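# Hang the T-shirt hanger on the rack rail

## Task

The right gripper starts out holding a hanger that carries a T-shirt. Put that hanger on the rail so its hook sits on the red tape, with the hanger about perpendicular to the rail, and leave it hanging at rest. The T-shirt should stay roughly centred on the hanger. Every other hanger already on the rail must still be on it at the end. The rack is free-standing: leave it where it stands, because tipping it beyond a slight lean ends the attempt as a failure at once. The result only counts if it stays in place without the robot supporting it, so release the hanger and move the gripper away once it is hung.

## Robot and tools

Robot: two arms, left_arm and right_arm, each ending in a parallel gripper. The fingers point along the gripper's own +z axis and close along its y axis. The reported gripper position is the midpoint between the finger pads, roughly 1 cm short of the fingertips. Here the right gripper already holds the hanger; the left arm can stay out of the way.

World frame (used in every result): origin on the table surface midway between the arms, +z up, +x out across the table, and left_arm on the +y side. The names left and right are arm labels only, not image sides. Printed hand positions may be slightly off, more so at long reach.

execute_actions(actions): a list of actions run one after another. Each action is a table of up to 15 rows; each row lasts one control step (1/30 s), and if fewer than 15 rows are given the last one is repeated to fill 15 steps. Every row is one flat list of 14 numbers, each in [-1, 1], covering both arms even if one is idle: dx, dy, dz, rx, ry, rz, opening for left_arm, then the same seven for right_arm. dx..rz are an offset, expressed in that gripper's own axes, from the gripper's measured pose at the start of the action (for the first action in a call, the pose in the latest result). Each row is measured from that same start pose, not added to the previous row. Scale: 1.0 equals 0.6 m for dx, dy, dz and 180 degrees for the rotation vector rx, ry, rz. Opening is absolute, not an offset: +1 fully open (0.093 m), -1 closed. An empty list just returns state and images.

move(target, speed, blocking): target is one such 14-number row (same order, same gripper-frame offsets and scaling, opening absolute), measured from the pose in the latest result. Both grippers travel in straight lines and arrive together; the path lasts between 0.5 and 10 s and stops short if it would need longer. Rotation takes the shorter way. speed is each arm's top path speed in m/s, 0.002 to 0.5 (default 0.25); rotation is capped at twice that in rad/s. Paths do not avoid obstacles or the other arm, and grippers may lag, drift or overshoot speed, especially with a nearly straight arm. Faster contact and targets set deeper past contact push harder. Openings are sent when the move begins. With blocking=false the call returns after 0.5 s while motion continues; then call wait or stop before sending anything else. The result adds a move: line giving the ending (done, off_target, moving, held, fault) and which limits acted (paced = the sent pose was clipped; held = a safety check blocked some steps, after which the arm may move much faster), plus each gripper's remaining distance to its target.

wait(seconds): 0 to 10; lets the scene run with the last commands held, returning early if a running move finishes. stop(): brakes a running move; a fast arm needs space to stop; fingers keep moving. zoom_image(camera, region): region is [x0, y0, x1, y1] in pixels of that camera's latest image, at most 504 by 504; cameras are cam_high, cam_low, cam_left_wrist, cam_right_wrist, all 504x504. finished_scene(scene): ends the current scene (give its number) after the last command has been held; it cannot be reversed and reports success.

Motion details: each control step, the commanded pose is limited to 70 mm and 16 degrees from the measured pose, so large offsets take several actions; after an action the arm only goes as far as its last clipped pose. Position wins over orientation when both cannot be met. Joint friction can leave the gripper up to about 31 mm from the command, and tiny commands may do nothing. Elbows never fully straighten. Hand target lines show where the controller is currently driving each gripper. A pose unreachable line means the clearance check altered or blocked that arm's command. HELD in step readings marks steps where an arm's row was held back. To keep an arm still, send the offset back to its wanted pose in the first call of a reply and zeros afterwards, always with its proper opening.

Gripping: grip_measured is the finger motor position on the opening scale (+1 open, -1 closed); pads meet near -0.94 and each mm of object width adds about 0.0208; each gripper has a fixed reading bias up to about 0.02. Sending a value below the object's width reading squeezes harder, up to roughly 50 to 62 N per pad; thin parts (under about 5 mm, like a hanger hook) get less. Keep resending the closing value to keep hold. The last number in each arm's Joint positions list is the opening in metres, meaningful only when nothing blocks the fingers.

State lines: left_arm and right_arm entries give end_effector_position (metres) and end_effector_quat_wxyz. Joint torques are raw drive outputs with per-arm offsets and noise. Joint ranges (rad): waist -2.618 to 3.054, shoulder 0 to 3.142, elbow 0 to 3.142, wrist pitch -1.571 to 1.571, wrist yaw -1.571 to 1.571, wrist roll -2.094 to 2.094. Camera calibration (intrinsics K, distortion D, T_world_to_cam) is supplied for projecting world points into images; it may be off by a couple of degrees and millimetres.

Avoid: tipping or shoving the rack, knocking other hangers off the rail, dropping rigid items off the table, hard impacts, and arms colliding or pressing each other. Holding loads heats motors: MOTOR HOT warns at 75 °C, 90 °C pauses that arm, 100 °C makes it go limp and drop; these appear as OVER-TEMPERATURE FAULT lines. Loose objects may occasionally get a small external nudge. Prefer smooth, efficient motion.

Each tool is called after ">>>" in YAML: its name, and indented under it one key for each argument.

## Session

>>> execute_actions:
  actions: []

Scene clock: 0.00 s.
left_arm: end_effector_position=(+0.3571, +0.3283, +0.4018) grip_measured=+1.000 end_effector_quat_wxyz=(+0.701, -0.057, +0.708, +0.064) | right_arm: end_effector_position=(+0.3340, +0.0639, +0.4139) grip_measured=-0.829 end_effector_quat_wxyz=(+0.540, -0.248, +0.788, +0.164)
Joint positions: left_arm=[-0.009  1.062  1.061 -0.007 -0.006  0.012  0.093] | right_arm=[ 0.92   1.67   1.962 -0.697  0.396  0.154  0.005]
Joint velocities: left_arm=[ 0.007  0.007  0.017 -0.037 -0.007 -0.007  0.   ] | right_arm=[-0.007  0.032  0.002  0.007  0.007 -0.095 -0.   ]
Joint torques (N m, as the arm reports them, + toward a larger angle): no reading
Motor temperatures (°C, as the motors report them): left_arm=[23 25 24 24 24 23] | right_arm=[26 24 26 22 23 25]
Hand target (left_arm): +0.357, +0.328, +0.402; +0.701, -0.057, +0.708, +0.064
Hand target (right_arm): +0.335, +0.066, +0.420; +0.549, -0.242, +0.782, +0.172

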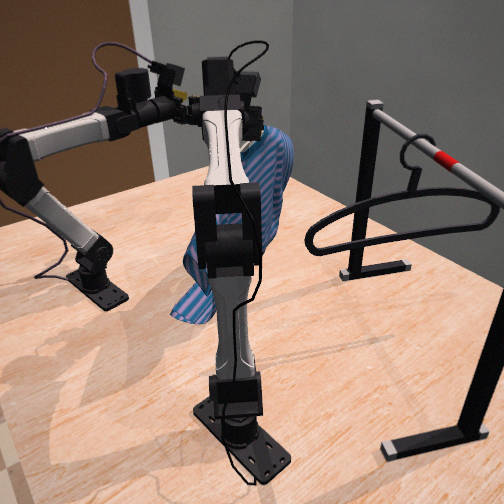

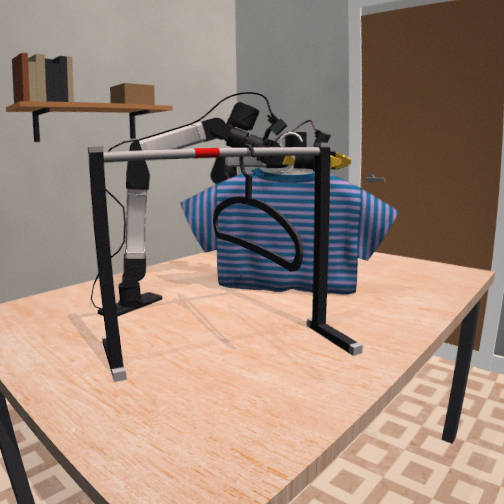

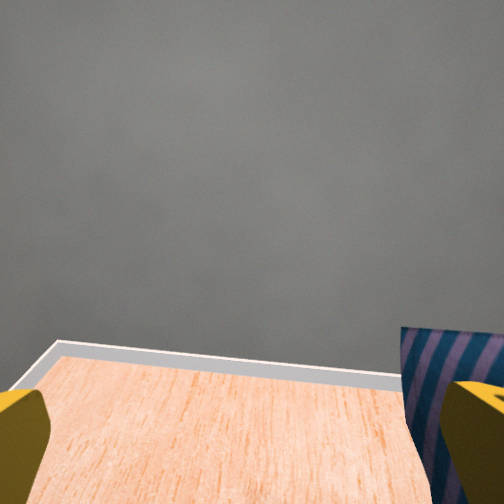

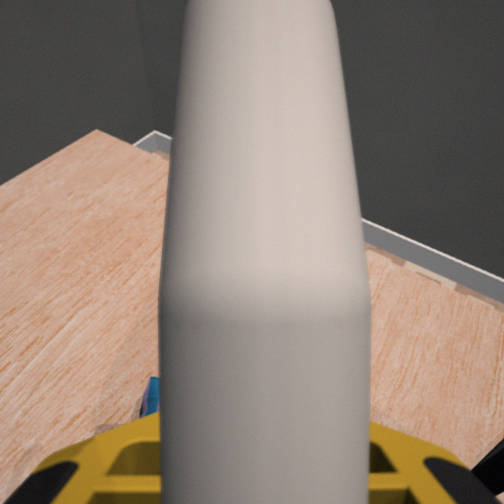

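>>> zoom_image:
  camera: "cam_low"
  region: [180, 90, 400, 250]

>>> zoom_image:
  camera: "cam_high"
  region: [140, 30, 504, 280]

Region (180, 90, 400, 250) of cam_low's 504x504 image, scaled by 2.291, with more detail than that image has; it fills the top 367 rows of this view, and the rest is white.

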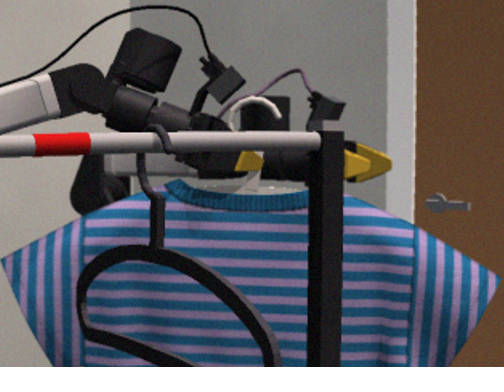

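Region (140, 30, 504, 280) of cam_high's 504x504 image, scaled by 1.385, with more detail than that image has; it fills the top 346 rows of this view, and the rest is white.

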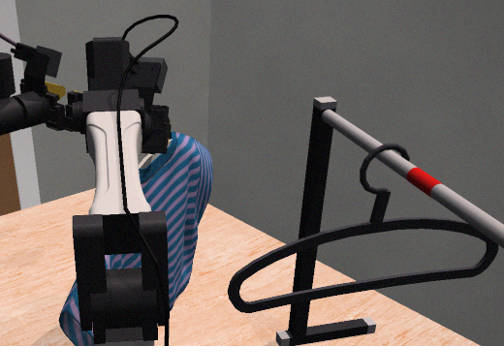

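>>> move:
  target: [0,0,0,0,0,0,1, 0.133,-0.204,-0.334,0.30,0.003,0.118,-1]
  speed: 0.12

Scene clock: 29.13 s.
left_arm: end_effector_position=(+0.3571, +0.3283, +0.4018) grip_measured=+1.000 end_effector_quat_wxyz=(+0.701, -0.057, +0.708, +0.064) | right_arm: end_effector_position=(+0.2272, -0.1547, +0.4088) grip_measured=-0.976 end_effector_quat_wxyz=(+0.591, +0.064, +0.804, +0.016)
Joint positions: left_arm=[-0.009  1.062  1.061 -0.007 -0.006  0.012  0.093] | right_arm=[ 1.258  1.259  1.711 -1.57   1.23   1.202  0.   ]
Joint velocities: left_arm=[-0.007 -0.002  0.002  0.022  0.007  0.051  0.   ] | right_arm=[ 0.017 -0.012 -0.017 -0.037  0.066 -0.095  0.   ]
Joint torques (N m, as the arm reports them, + toward a larger angle): left_arm=[-0.21 -3.44  6.97  2.21 -0.25  0.04] | right_arm=[ 0.89 -3.17  4.16  0.84  0.81 -0.05]
Motor temperatures (°C, as the motors report them): left_arm=[23 25 29 29 24 23] | right_arm=[26 29 30 28 23 25]
Hand target (left_arm): +0.357, +0.328, +0.402; +0.701, -0.057, +0.708, +0.064
Hand target (right_arm): +0.226, -0.159, +0.413; +0.604, +0.066, +0.794, +0.017
Off the commanded pose (left_arm): 0.000 m, 0 deg.
Off the commanded pose (right_arm): 0.007 m, 20 deg; orientation clipped at the last step of the last action.
joint sent to its limit (right arm) — the command would take joint 4 (wrist pitch) past its lower limit, so that joint was sent only as far as its limit.
move: off_target (right_arm); limits=paced
camera_calibration (this result's frames):
cam_right_wrist: T_world_to_cam=[[-0.0804772, -0.992582, -0.091131, -0.0955292], [-0.662576, 0.121576, -0.739062, 0.509785], [0.744658, 0.00090366, -0.667445, 0.186047], [0, 0, 0, 1]] pos_world=[0.191542, -0.156966, 0.492233]

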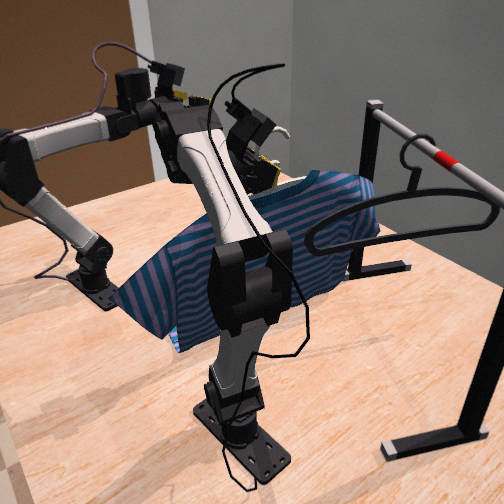

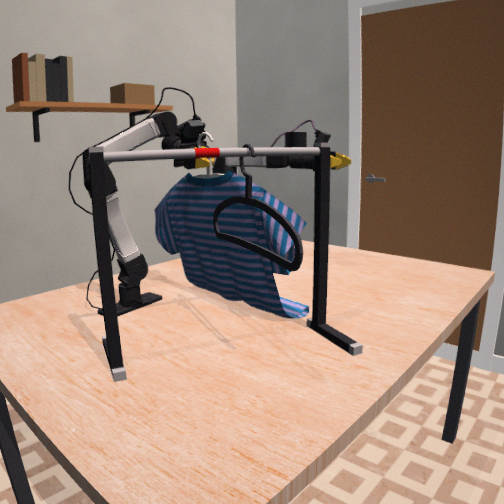

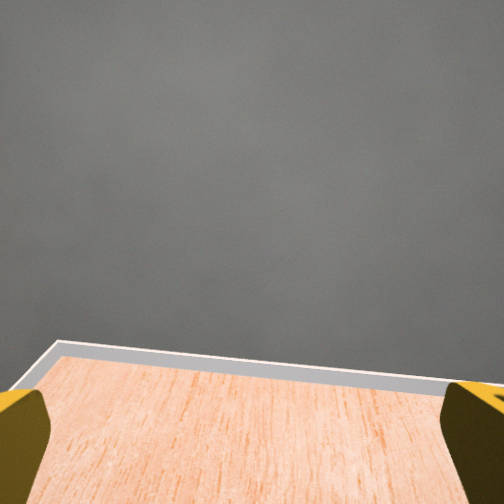

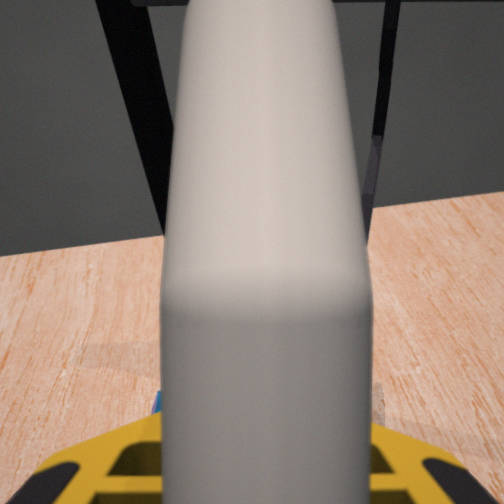

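>>> move:
  target: [0,0,0,0,0,0,1, -0.047,-0.263,0.23,0.089,-0.017,-0.027,-1]
  speed: 0.1

Scene clock: 38.07 s.
left_arm: end_effector_position=(+0.3571, +0.3283, +0.4018) grip_measured=+1.000 end_effector_quat_wxyz=(+0.701, -0.057, +0.708, +0.064) | right_arm: end_effector_position=(+0.3459, -0.3185, +0.3784) grip_measured=-0.976 end_effector_quat_wxyz=(+0.592, +0.103, +0.790, -0.119)
Joint positions: left_arm=[-0.009  1.062  1.061 -0.007 -0.006  0.012  0.093] | right_arm=[ 0.151  0.971  1.21  -0.564  0.561  0.108  0.   ]
Joint velocities: left_arm=[ 0.012  0.002 -0.002  0.066  0.022 -0.037  0.   ] | right_arm=[-0.017 -0.007 -0.012 -0.022  0.051  0.066  0.   ]
Joint torques (N m, as the arm reports them, + toward a larger angle): left_arm=[-0.34 -3.36  7.12  2.19 -0.24 -0.01] | right_arm=[-1.27 -0.39  6.    2.15  0.16 -0.15]
Motor temperatures (°C, as the motors report them): left_arm=[23 25 30 29 24 23] | right_arm=[26 28 30 27 24 25]
Hand target (left_arm): +0.357, +0.328, +0.402; +0.701, -0.057, +0.708, +0.064
Hand target (right_arm): +0.353, -0.322, +0.382; +0.602, +0.111, +0.781, -0.123
Off the commanded pose (left_arm): 0.000 m, 0 deg.
Off the commanded pose (right_arm): 0.008 m, 2 deg.
move: done
camera_calibration (this result's frames):
cam_right_wrist: T_world_to_cam=[[-0.299894, -0.950739, 0.0784747, -0.226221], [-0.63485, 0.137496, -0.760303, 0.589437], [0.71206, -0.27783, -0.644811, -0.00853869], [0, 0, 0, 1]] pos_world=[0.312442, -0.298495, 0.460398]

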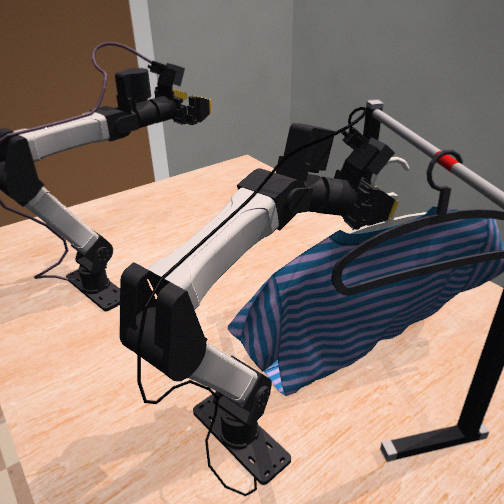

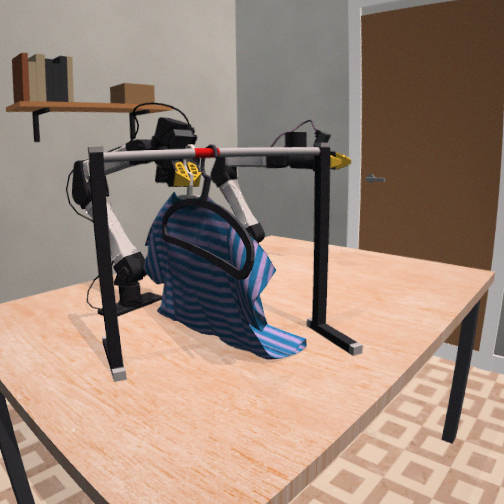

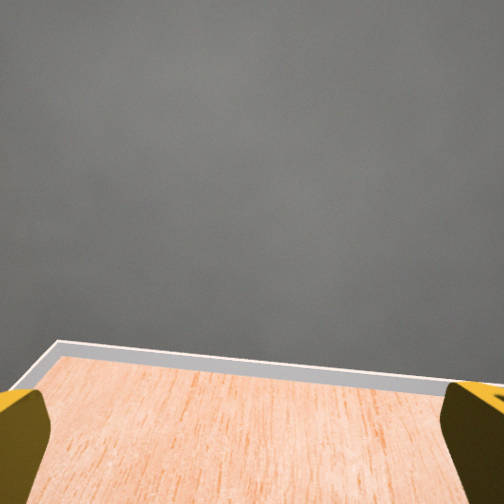

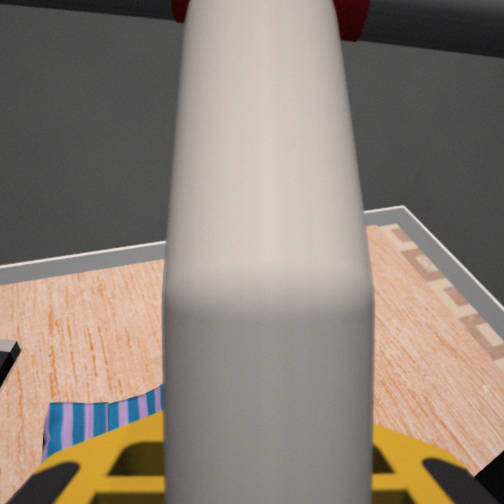

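>>> move:
  target: [0,0,0,0,0,0,1, 0,-0.17,0,0,0,0,-1]
  speed: 0.06

>>> move:
  target: [0,0,0,0,0,0,1, 0,0.14,0,0,0,0,-1]
  speed: 0.06

Scene clock: 47.87 s.
left_arm: end_effector_position=(+0.3571, +0.3283, +0.4018) grip_measured=+1.000 end_effector_quat_wxyz=(+0.701, -0.057, +0.708, +0.064) | right_arm: end_effector_position=(+0.3169, -0.4123, +0.3721) grip_measured=-0.976 end_effector_quat_wxyz=(+0.572, +0.103, +0.806, -0.111)
Joint positions: left_arm=[-0.009  1.062  1.061 -0.007 -0.006  0.012  0.093] | right_arm=[-0.493  0.903  1.201 -0.627 -0.064 -0.087  0.   ]
Joint velocities: left_arm=[-0.017 -0.007 -0.007  0.022 -0.037 -0.022  0.   ] | right_arm=[ 0.012 -0.007  0.002 -0.022 -0.007 -0.051  0.   ]
Joint torques (N m, as the arm reports them, + toward a larger angle): left_arm=[-0.26 -3.41  6.88  2.28 -0.25  0.04] | right_arm=[-1.29 -2.08  6.61  2.13 -0.01 -0.13]
Motor temperatures (°C, as the motors report them): left_arm=[23 25 30 30 24 23] | right_arm=[26 27 30 29 24 25]
Hand target (left_arm): +0.357, +0.328, +0.402; +0.701, -0.057, +0.708, +0.064
Hand target (right_arm): +0.314, -0.415, +0.386; +0.592, +0.101, +0.790, -0.121
Off the commanded pose (left_arm): 0.000 m, 0 deg.
Off the commanded pose (right_arm): 0.014 m, 3 deg.
move: off_target (right_arm)
camera_calibration (this result's frames):
cam_right_wrist: T_world_to_cam=[[-0.289227, -0.954498, 0.0726689, -0.326442], [-0.672587, 0.148612, -0.724942, 0.582453], [0.681157, -0.258549, -0.684966, 0.0146741], [0, 0, 0, 1]] pos_world=[0.287339, -0.394354, 0.456018]

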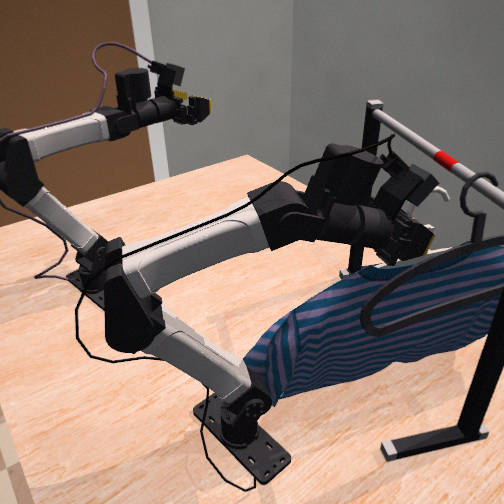

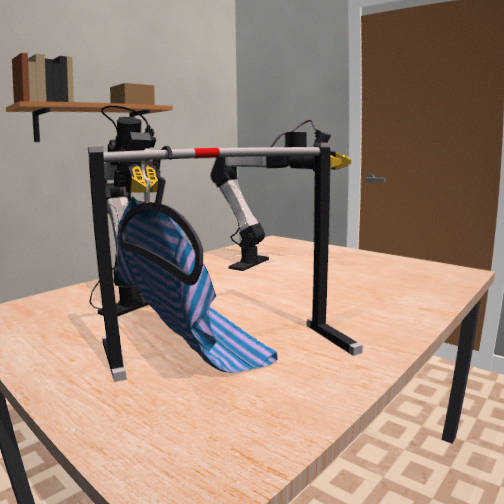

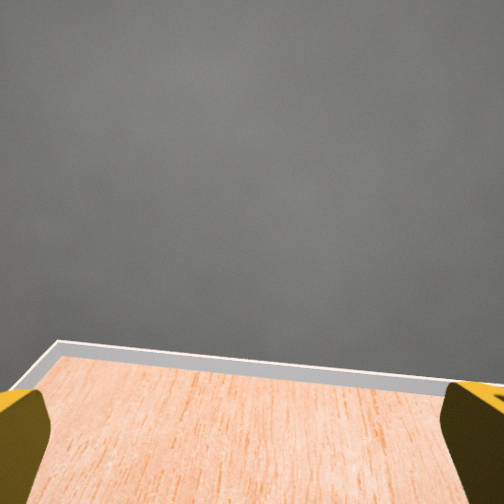

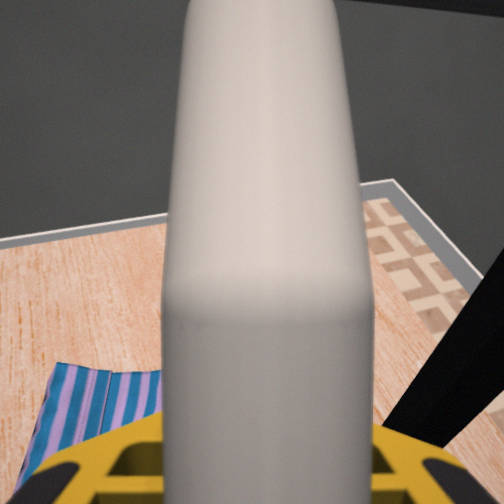

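Scene clock: 49.77 s.
left_arm: end_effector_position=(+0.3571, +0.3283, +0.4018) grip_measured=+1.000 end_effector_quat_wxyz=(+0.701, -0.057, +0.708, +0.064) | right_arm: end_effector_position=(+0.3372, -0.3347, +0.3596) grip_measured=-0.976 end_effector_quat_wxyz=(+0.558, +0.100, +0.816, -0.112)
Joint positions: left_arm=[-0.009  1.062  1.061 -0.007 -0.006  0.012  0.093] | right_arm=[ 0.042  0.948  1.201 -0.651  0.437  0.101  0.   ]
Joint velocities: left_arm=[-0.007  0.002 -0.007 -0.007 -0.007 -0.051  0.   ] | right_arm=[ 0.007  0.002 -0.007  0.066  0.051  0.066  0.   ]
Joint torques (N m, as the arm reports them, + toward a larger angle): left_arm=[-0.36 -3.28  6.97  2.23 -0.25  0.  ] | right_arm=[ 0.85 -0.56  7.04  2.    0.28 -0.05]
Motor temperatures (°C, as the motors report them): left_arm=[23 25 30 30 24 23] | right_arm=[26 27 30 30 24 25]
Hand target (left_arm): +0.357, +0.328, +0.402; +0.701, -0.057, +0.708, +0.064
Hand target (right_arm): +0.342, -0.332, +0.367; +0.571, +0.104, +0.807, -0.109
Off the commanded pose (left_arm): 0.000 m, 0 deg.
Off the commanded pose (right_arm): 0.009 m, 2 deg.
move: done
camera_calibration (this result's frames):
cam_right_wrist: T_world_to_cam=[[-0.28416, -0.955284, 0.0817622, -0.25079], [-0.696423, 0.147041, -0.702406, 0.574961], [0.658975, -0.256537, -0.707065, 0.0283799], [0, 0, 0, 1]] pos_world=[0.31045, -0.316838, 0.444428]

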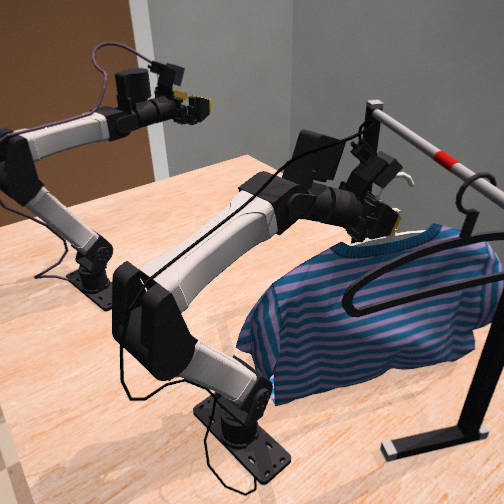

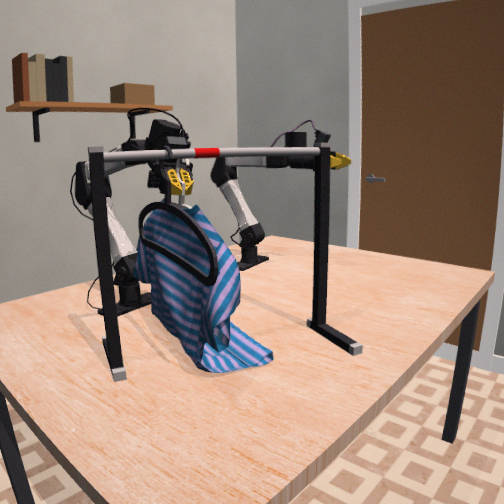

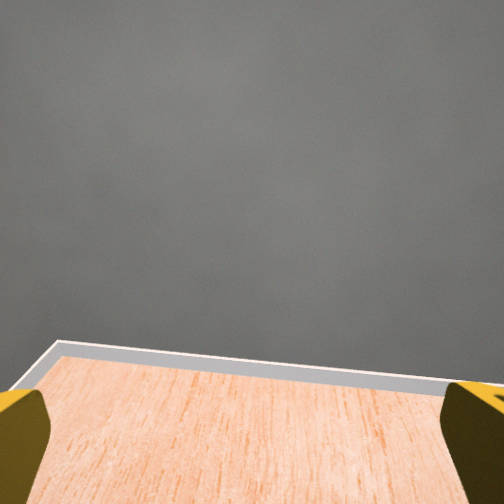

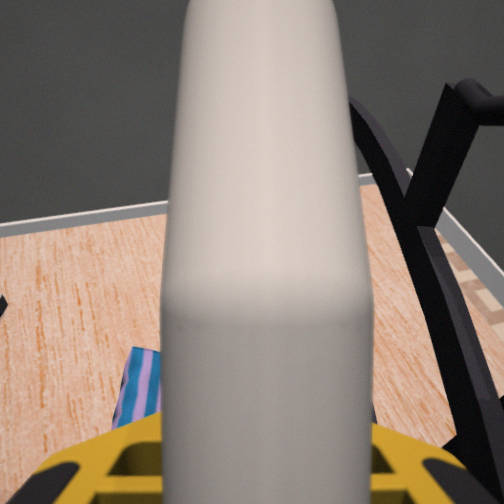

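>>> move:
  target: [0,0,0,0,0,0,1, -0.075,0.032,0.03,0,-0.03,0,-1]
  speed: 0.06

>>> zoom_image:
  camera: "cam_high"
  region: [300, 80, 504, 260]

>>> zoom_image:
  camera: "cam_low"
  region: [100, 100, 300, 230]

Scene clock: 55.87 s.
left_arm: end_effector_position=(+0.3571, +0.3283, +0.4018) grip_measured=+1.000 end_effector_quat_wxyz=(+0.701, -0.057, +0.708, +0.064) | right_arm: end_effector_position=(+0.3692, -0.3265, +0.3716) grip_measured=-0.976 end_effector_quat_wxyz=(+0.568, +0.091, +0.809, -0.121)
Joint positions: left_arm=[-0.009  1.062  1.061 -0.007 -0.006  0.012  0.093] | right_arm=[ 0.065  1.063  1.271 -0.581  0.464  0.075  0.   ]
Joint velocities: left_arm=[-0.012 -0.007 -0.012  0.022 -0.022  0.007  0.   ] | right_arm=[ 0.007  0.002  0.002  0.11   0.11  -0.022  0.   ]
Joint torques (N m, as the arm reports them, + toward a larger angle): left_arm=[-0.52 -3.62  7.05  2.26 -0.2   0.  ] | right_arm=[ 0.78 -1.44  8.92  2.12  0.27 -0.21]
Motor temperatures (°C, as the motors report them): left_arm=[23 26 31 30 24 23] | right_arm=[26 27 31 30 23 25]
Hand target (left_arm): +0.357, +0.328, +0.402; +0.701, -0.057, +0.708, +0.064
Hand target (right_arm): +0.374, -0.324, +0.393; +0.596, +0.095, +0.789, -0.117
Off the commanded pose (left_arm): 0.000 m, 0 deg.
Off the commanded pose (right_arm): 0.023 m, 4 deg.
move: off_target (right_arm)
camera_calibration (this result's frames):
cam_right_wrist: T_world_to_cam=[[-0.279874, -0.954421, 0.103683, -0.244337], [-0.684048, 0.122473, -0.719082, 0.598008], [0.673609, -0.272177, -0.687147, 0.0000148771], [0, 0, 0, 1]] pos_world=[0.340673, -0.306437, 0.455361]

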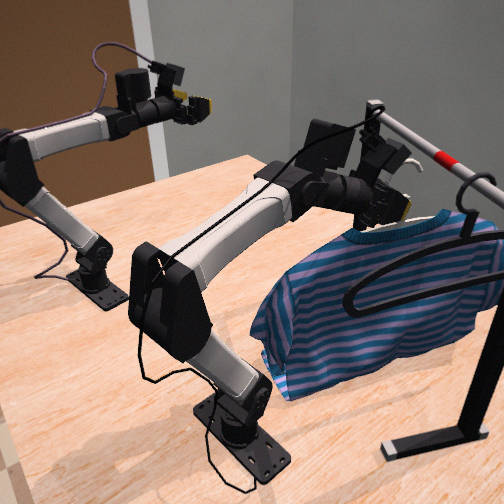

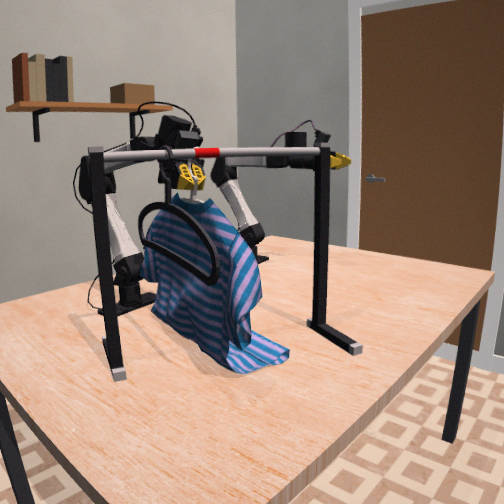

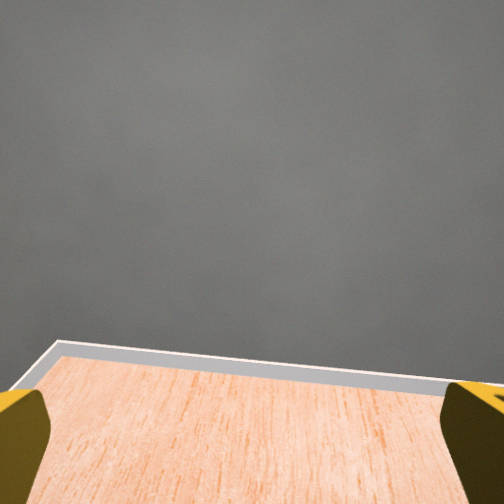

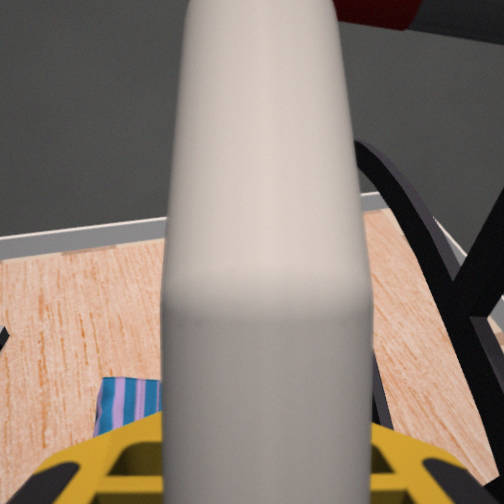

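Region (300, 80, 504, 260) of cam_high's 504x504 image, scaled by 2.471, with more detail than that image has; it fills the top 445 rows of this view, and the rest is white.

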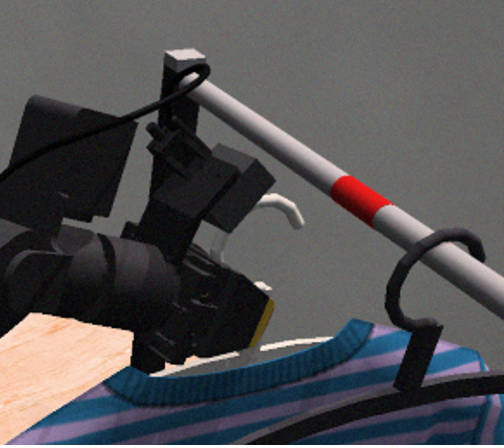

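Region (100, 100, 300, 230) of cam_low's 504x504 image, scaled by 2.520, with more detail than that image has; it fills the top 328 rows of this view, and the rest is white.

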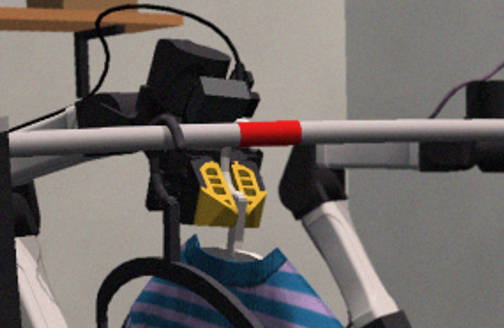

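>>> move:
  target: [0,0,0,0,0,0,1, -0.085,0.03,-0.03,0,-0.03,0,-1]
  speed: 0.05

>>> zoom_image:
  camera: "cam_high"
  region: [300, 80, 504, 260]

>>> zoom_image:
  camera: "cam_low"
  region: [100, 100, 300, 230]

Scene clock: 62.43 s.
left_arm: end_effector_position=(+0.3571, +0.3283, +0.4018) grip_measured=+1.000 end_effector_quat_wxyz=(+0.701, -0.057, +0.708, +0.064) | right_arm: end_effector_position=(+0.3727, -0.3070, +0.4064) grip_measured=-0.976 end_effector_quat_wxyz=(+0.585, +0.081, +0.797, -0.127)
Joint positions: left_arm=[-0.009  1.062  1.061 -0.007 -0.006  0.012  0.093] | right_arm=[ 0.162  1.122  1.411 -0.627  0.556  0.072  0.   ]
Joint velocities: left_arm=[-0.012 -0.002  0.002  0.007  0.007 -0.11   0.   ] | right_arm=[-0.007  0.002 -0.002 -0.081 -0.007 -0.007  0.   ]
Joint torques (N m, as the arm reports them, + toward a larger angle): left_arm=[-0.48 -3.37  6.99  2.2  -0.23  0.  ] | right_arm=[ 0.84 -1.8   8.75  1.99  0.29 -0.15]
Motor temperatures (°C, as the motors report them): left_arm=[23 26 31 31 24 23] | right_arm=[26 26 32 31 23 25]
Hand target (left_arm): +0.357, +0.328, +0.402; +0.701, -0.057, +0.708, +0.064
Hand target (right_arm): +0.375, -0.305, +0.423; +0.605, +0.085, +0.782, -0.125
Off the commanded pose (left_arm): 0.000 m, 0 deg.
Off the commanded pose (right_arm): 0.018 m, 3 deg.
move: off_target (right_arm)
camera_calibration (this result's frames):
cam_right_wrist: T_world_to_cam=[[-0.273248, -0.954548, 0.119055, -0.237047], [-0.656396, 0.0945472, -0.748469, 0.616153], [0.703193, -0.282664, -0.652396, -0.00150536], [0, 0, 0, 1]] pos_world=[0.340726, -0.284954, 0.48841]

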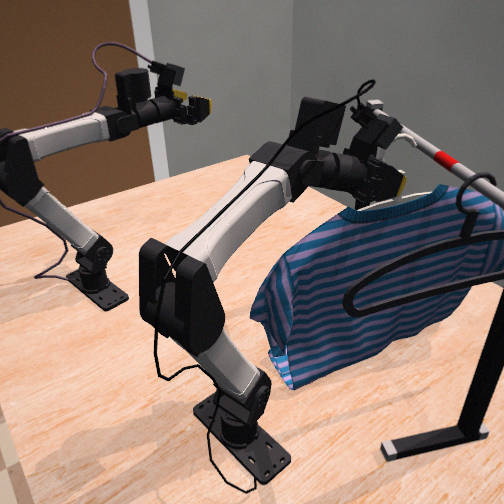

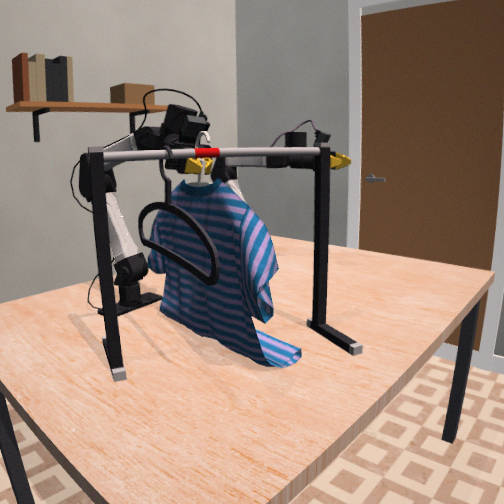

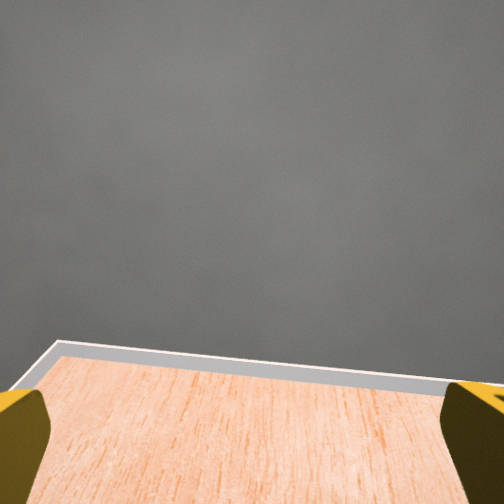

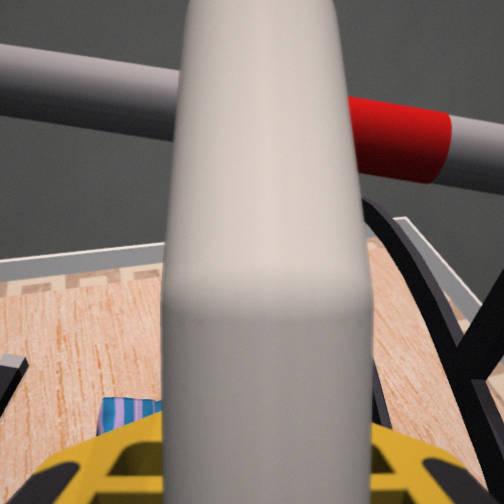

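Region (300, 80, 504, 260) of cam_high's 504x504 image, scaled by 2.471, with more detail than that image has; it fills the top 445 rows of this view, and the rest is white.

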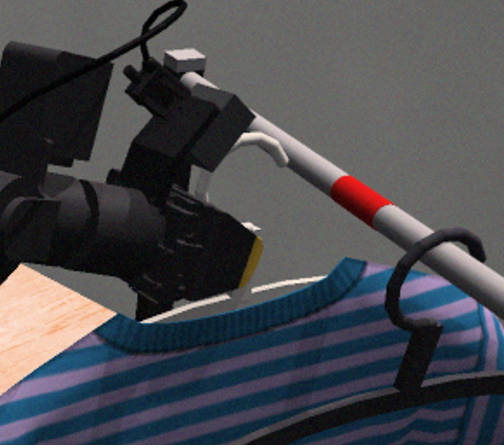

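Region (100, 100, 300, 230) of cam_low's 504x504 image, scaled by 2.520, with more detail than that image has; it fills the top 328 rows of this view, and the rest is white.

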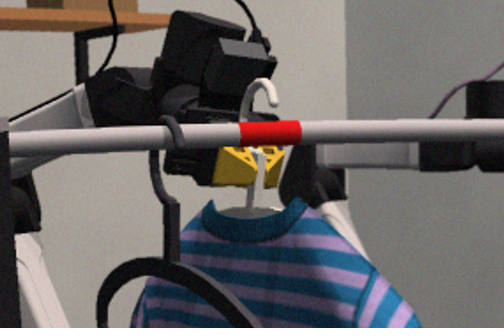

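>>> move:
  target: [0,0,0,0,0,0,1, -0.03,-0.045,0.10,0,0,0,-1]
  speed: 0.03

>>> zoom_image:
  camera: "cam_high"
  region: [300, 80, 504, 260]

>>> zoom_image:
  camera: "cam_low"
  region: [100, 100, 300, 230]

Scene clock: 70.03 s.
left_arm: end_effector_position=(+0.3571, +0.3283, +0.4018) grip_measured=+1.000 end_effector_quat_wxyz=(+0.701, -0.057, +0.708, +0.064) | right_arm: end_effector_position=(+0.4210, -0.3467, +0.3893) grip_measured=-0.976 end_effector_quat_wxyz=(+0.561, +0.075, +0.814, -0.129)
Joint positions: left_arm=[-0.009  1.062  1.061 -0.007 -0.006  0.012  0.093] | right_arm=[-0.06   1.265  1.464 -0.566  0.341 -0.006  0.   ]
Joint velocities: left_arm=[-0.012 -0.007 -0.017  0.022  0.007 -0.051  0.   ] | right_arm=[ 0.002  0.007  0.002 -0.007  0.007 -0.007  0.   ]
Joint torques (N m, as the arm reports them, + toward a larger angle): left_arm=[ 0.02 -3.5   7.2   2.29 -0.21 -0.04] | right_arm=[-1.23 -3.51  8.96  2.08  0.04 -0.17]
Motor temperatures (°C, as the motors report them): left_arm=[23 26 32 31 24 23] | right_arm=[26 26 33 32 23 25]
Hand target (left_arm): +0.357, +0.328, +0.402; +0.701, -0.057, +0.708, +0.064
Hand target (right_arm): +0.424, -0.351, +0.409; +0.586, +0.080, +0.796, -0.128
Off the commanded pose (left_arm): 0.000 m, 0 deg.
Off the commanded pose (right_arm): 0.021 m, 4 deg.
move: off_target (right_arm)
camera_calibration (this result's frames):
cam_right_wrist: T_world_to_cam=[[-0.261615, -0.955516, 0.136186, -0.271639], [-0.701262, 0.0912298, -0.707042, 0.640426], [0.663166, -0.280475, -0.693934, -0.0240189], [0, 0, 0, 1]] pos_world=[0.39397, -0.324718, 0.473134]

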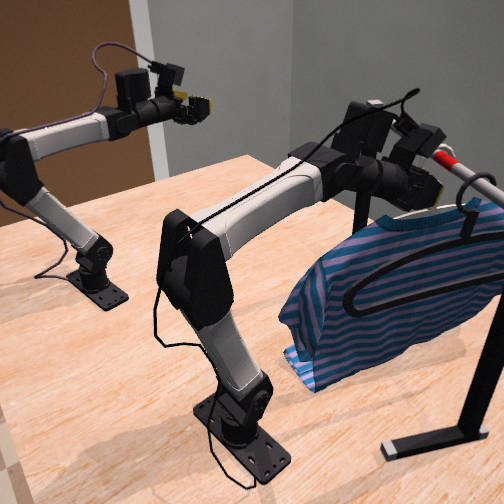

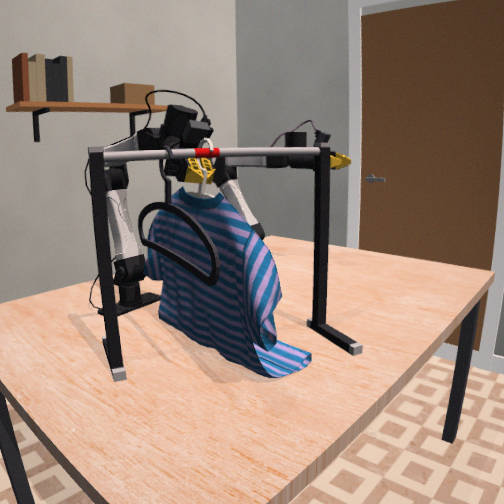

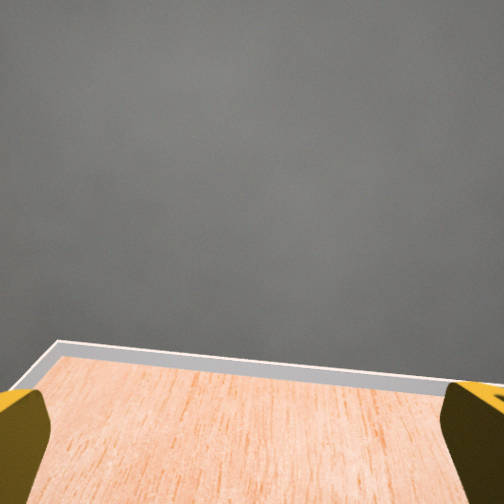

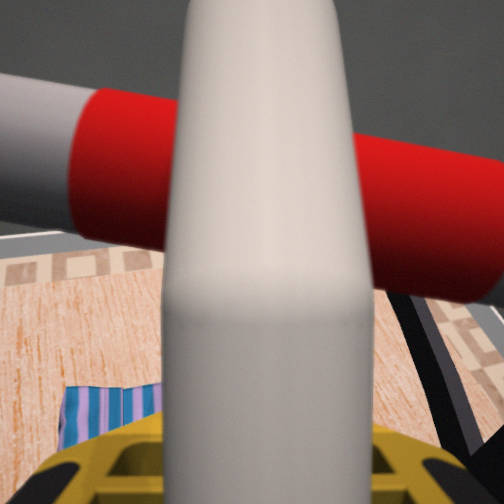

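Region (300, 80, 504, 260) of cam_high's 504x504 image, scaled by 2.471, with more detail than that image has; it fills the top 445 rows of this view, and the rest is white.

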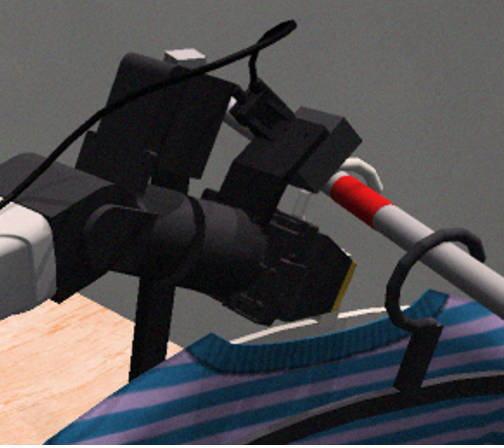

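Region (100, 100, 300, 230) of cam_low's 504x504 image, scaled by 2.520, with more detail than that image has; it fills the top 328 rows of this view, and the rest is white.

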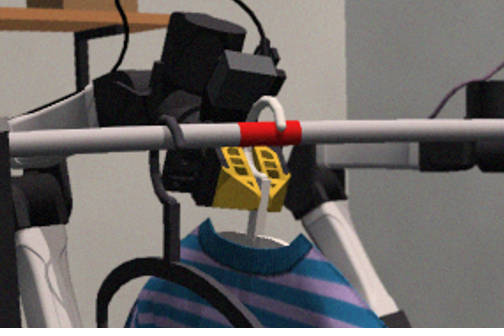

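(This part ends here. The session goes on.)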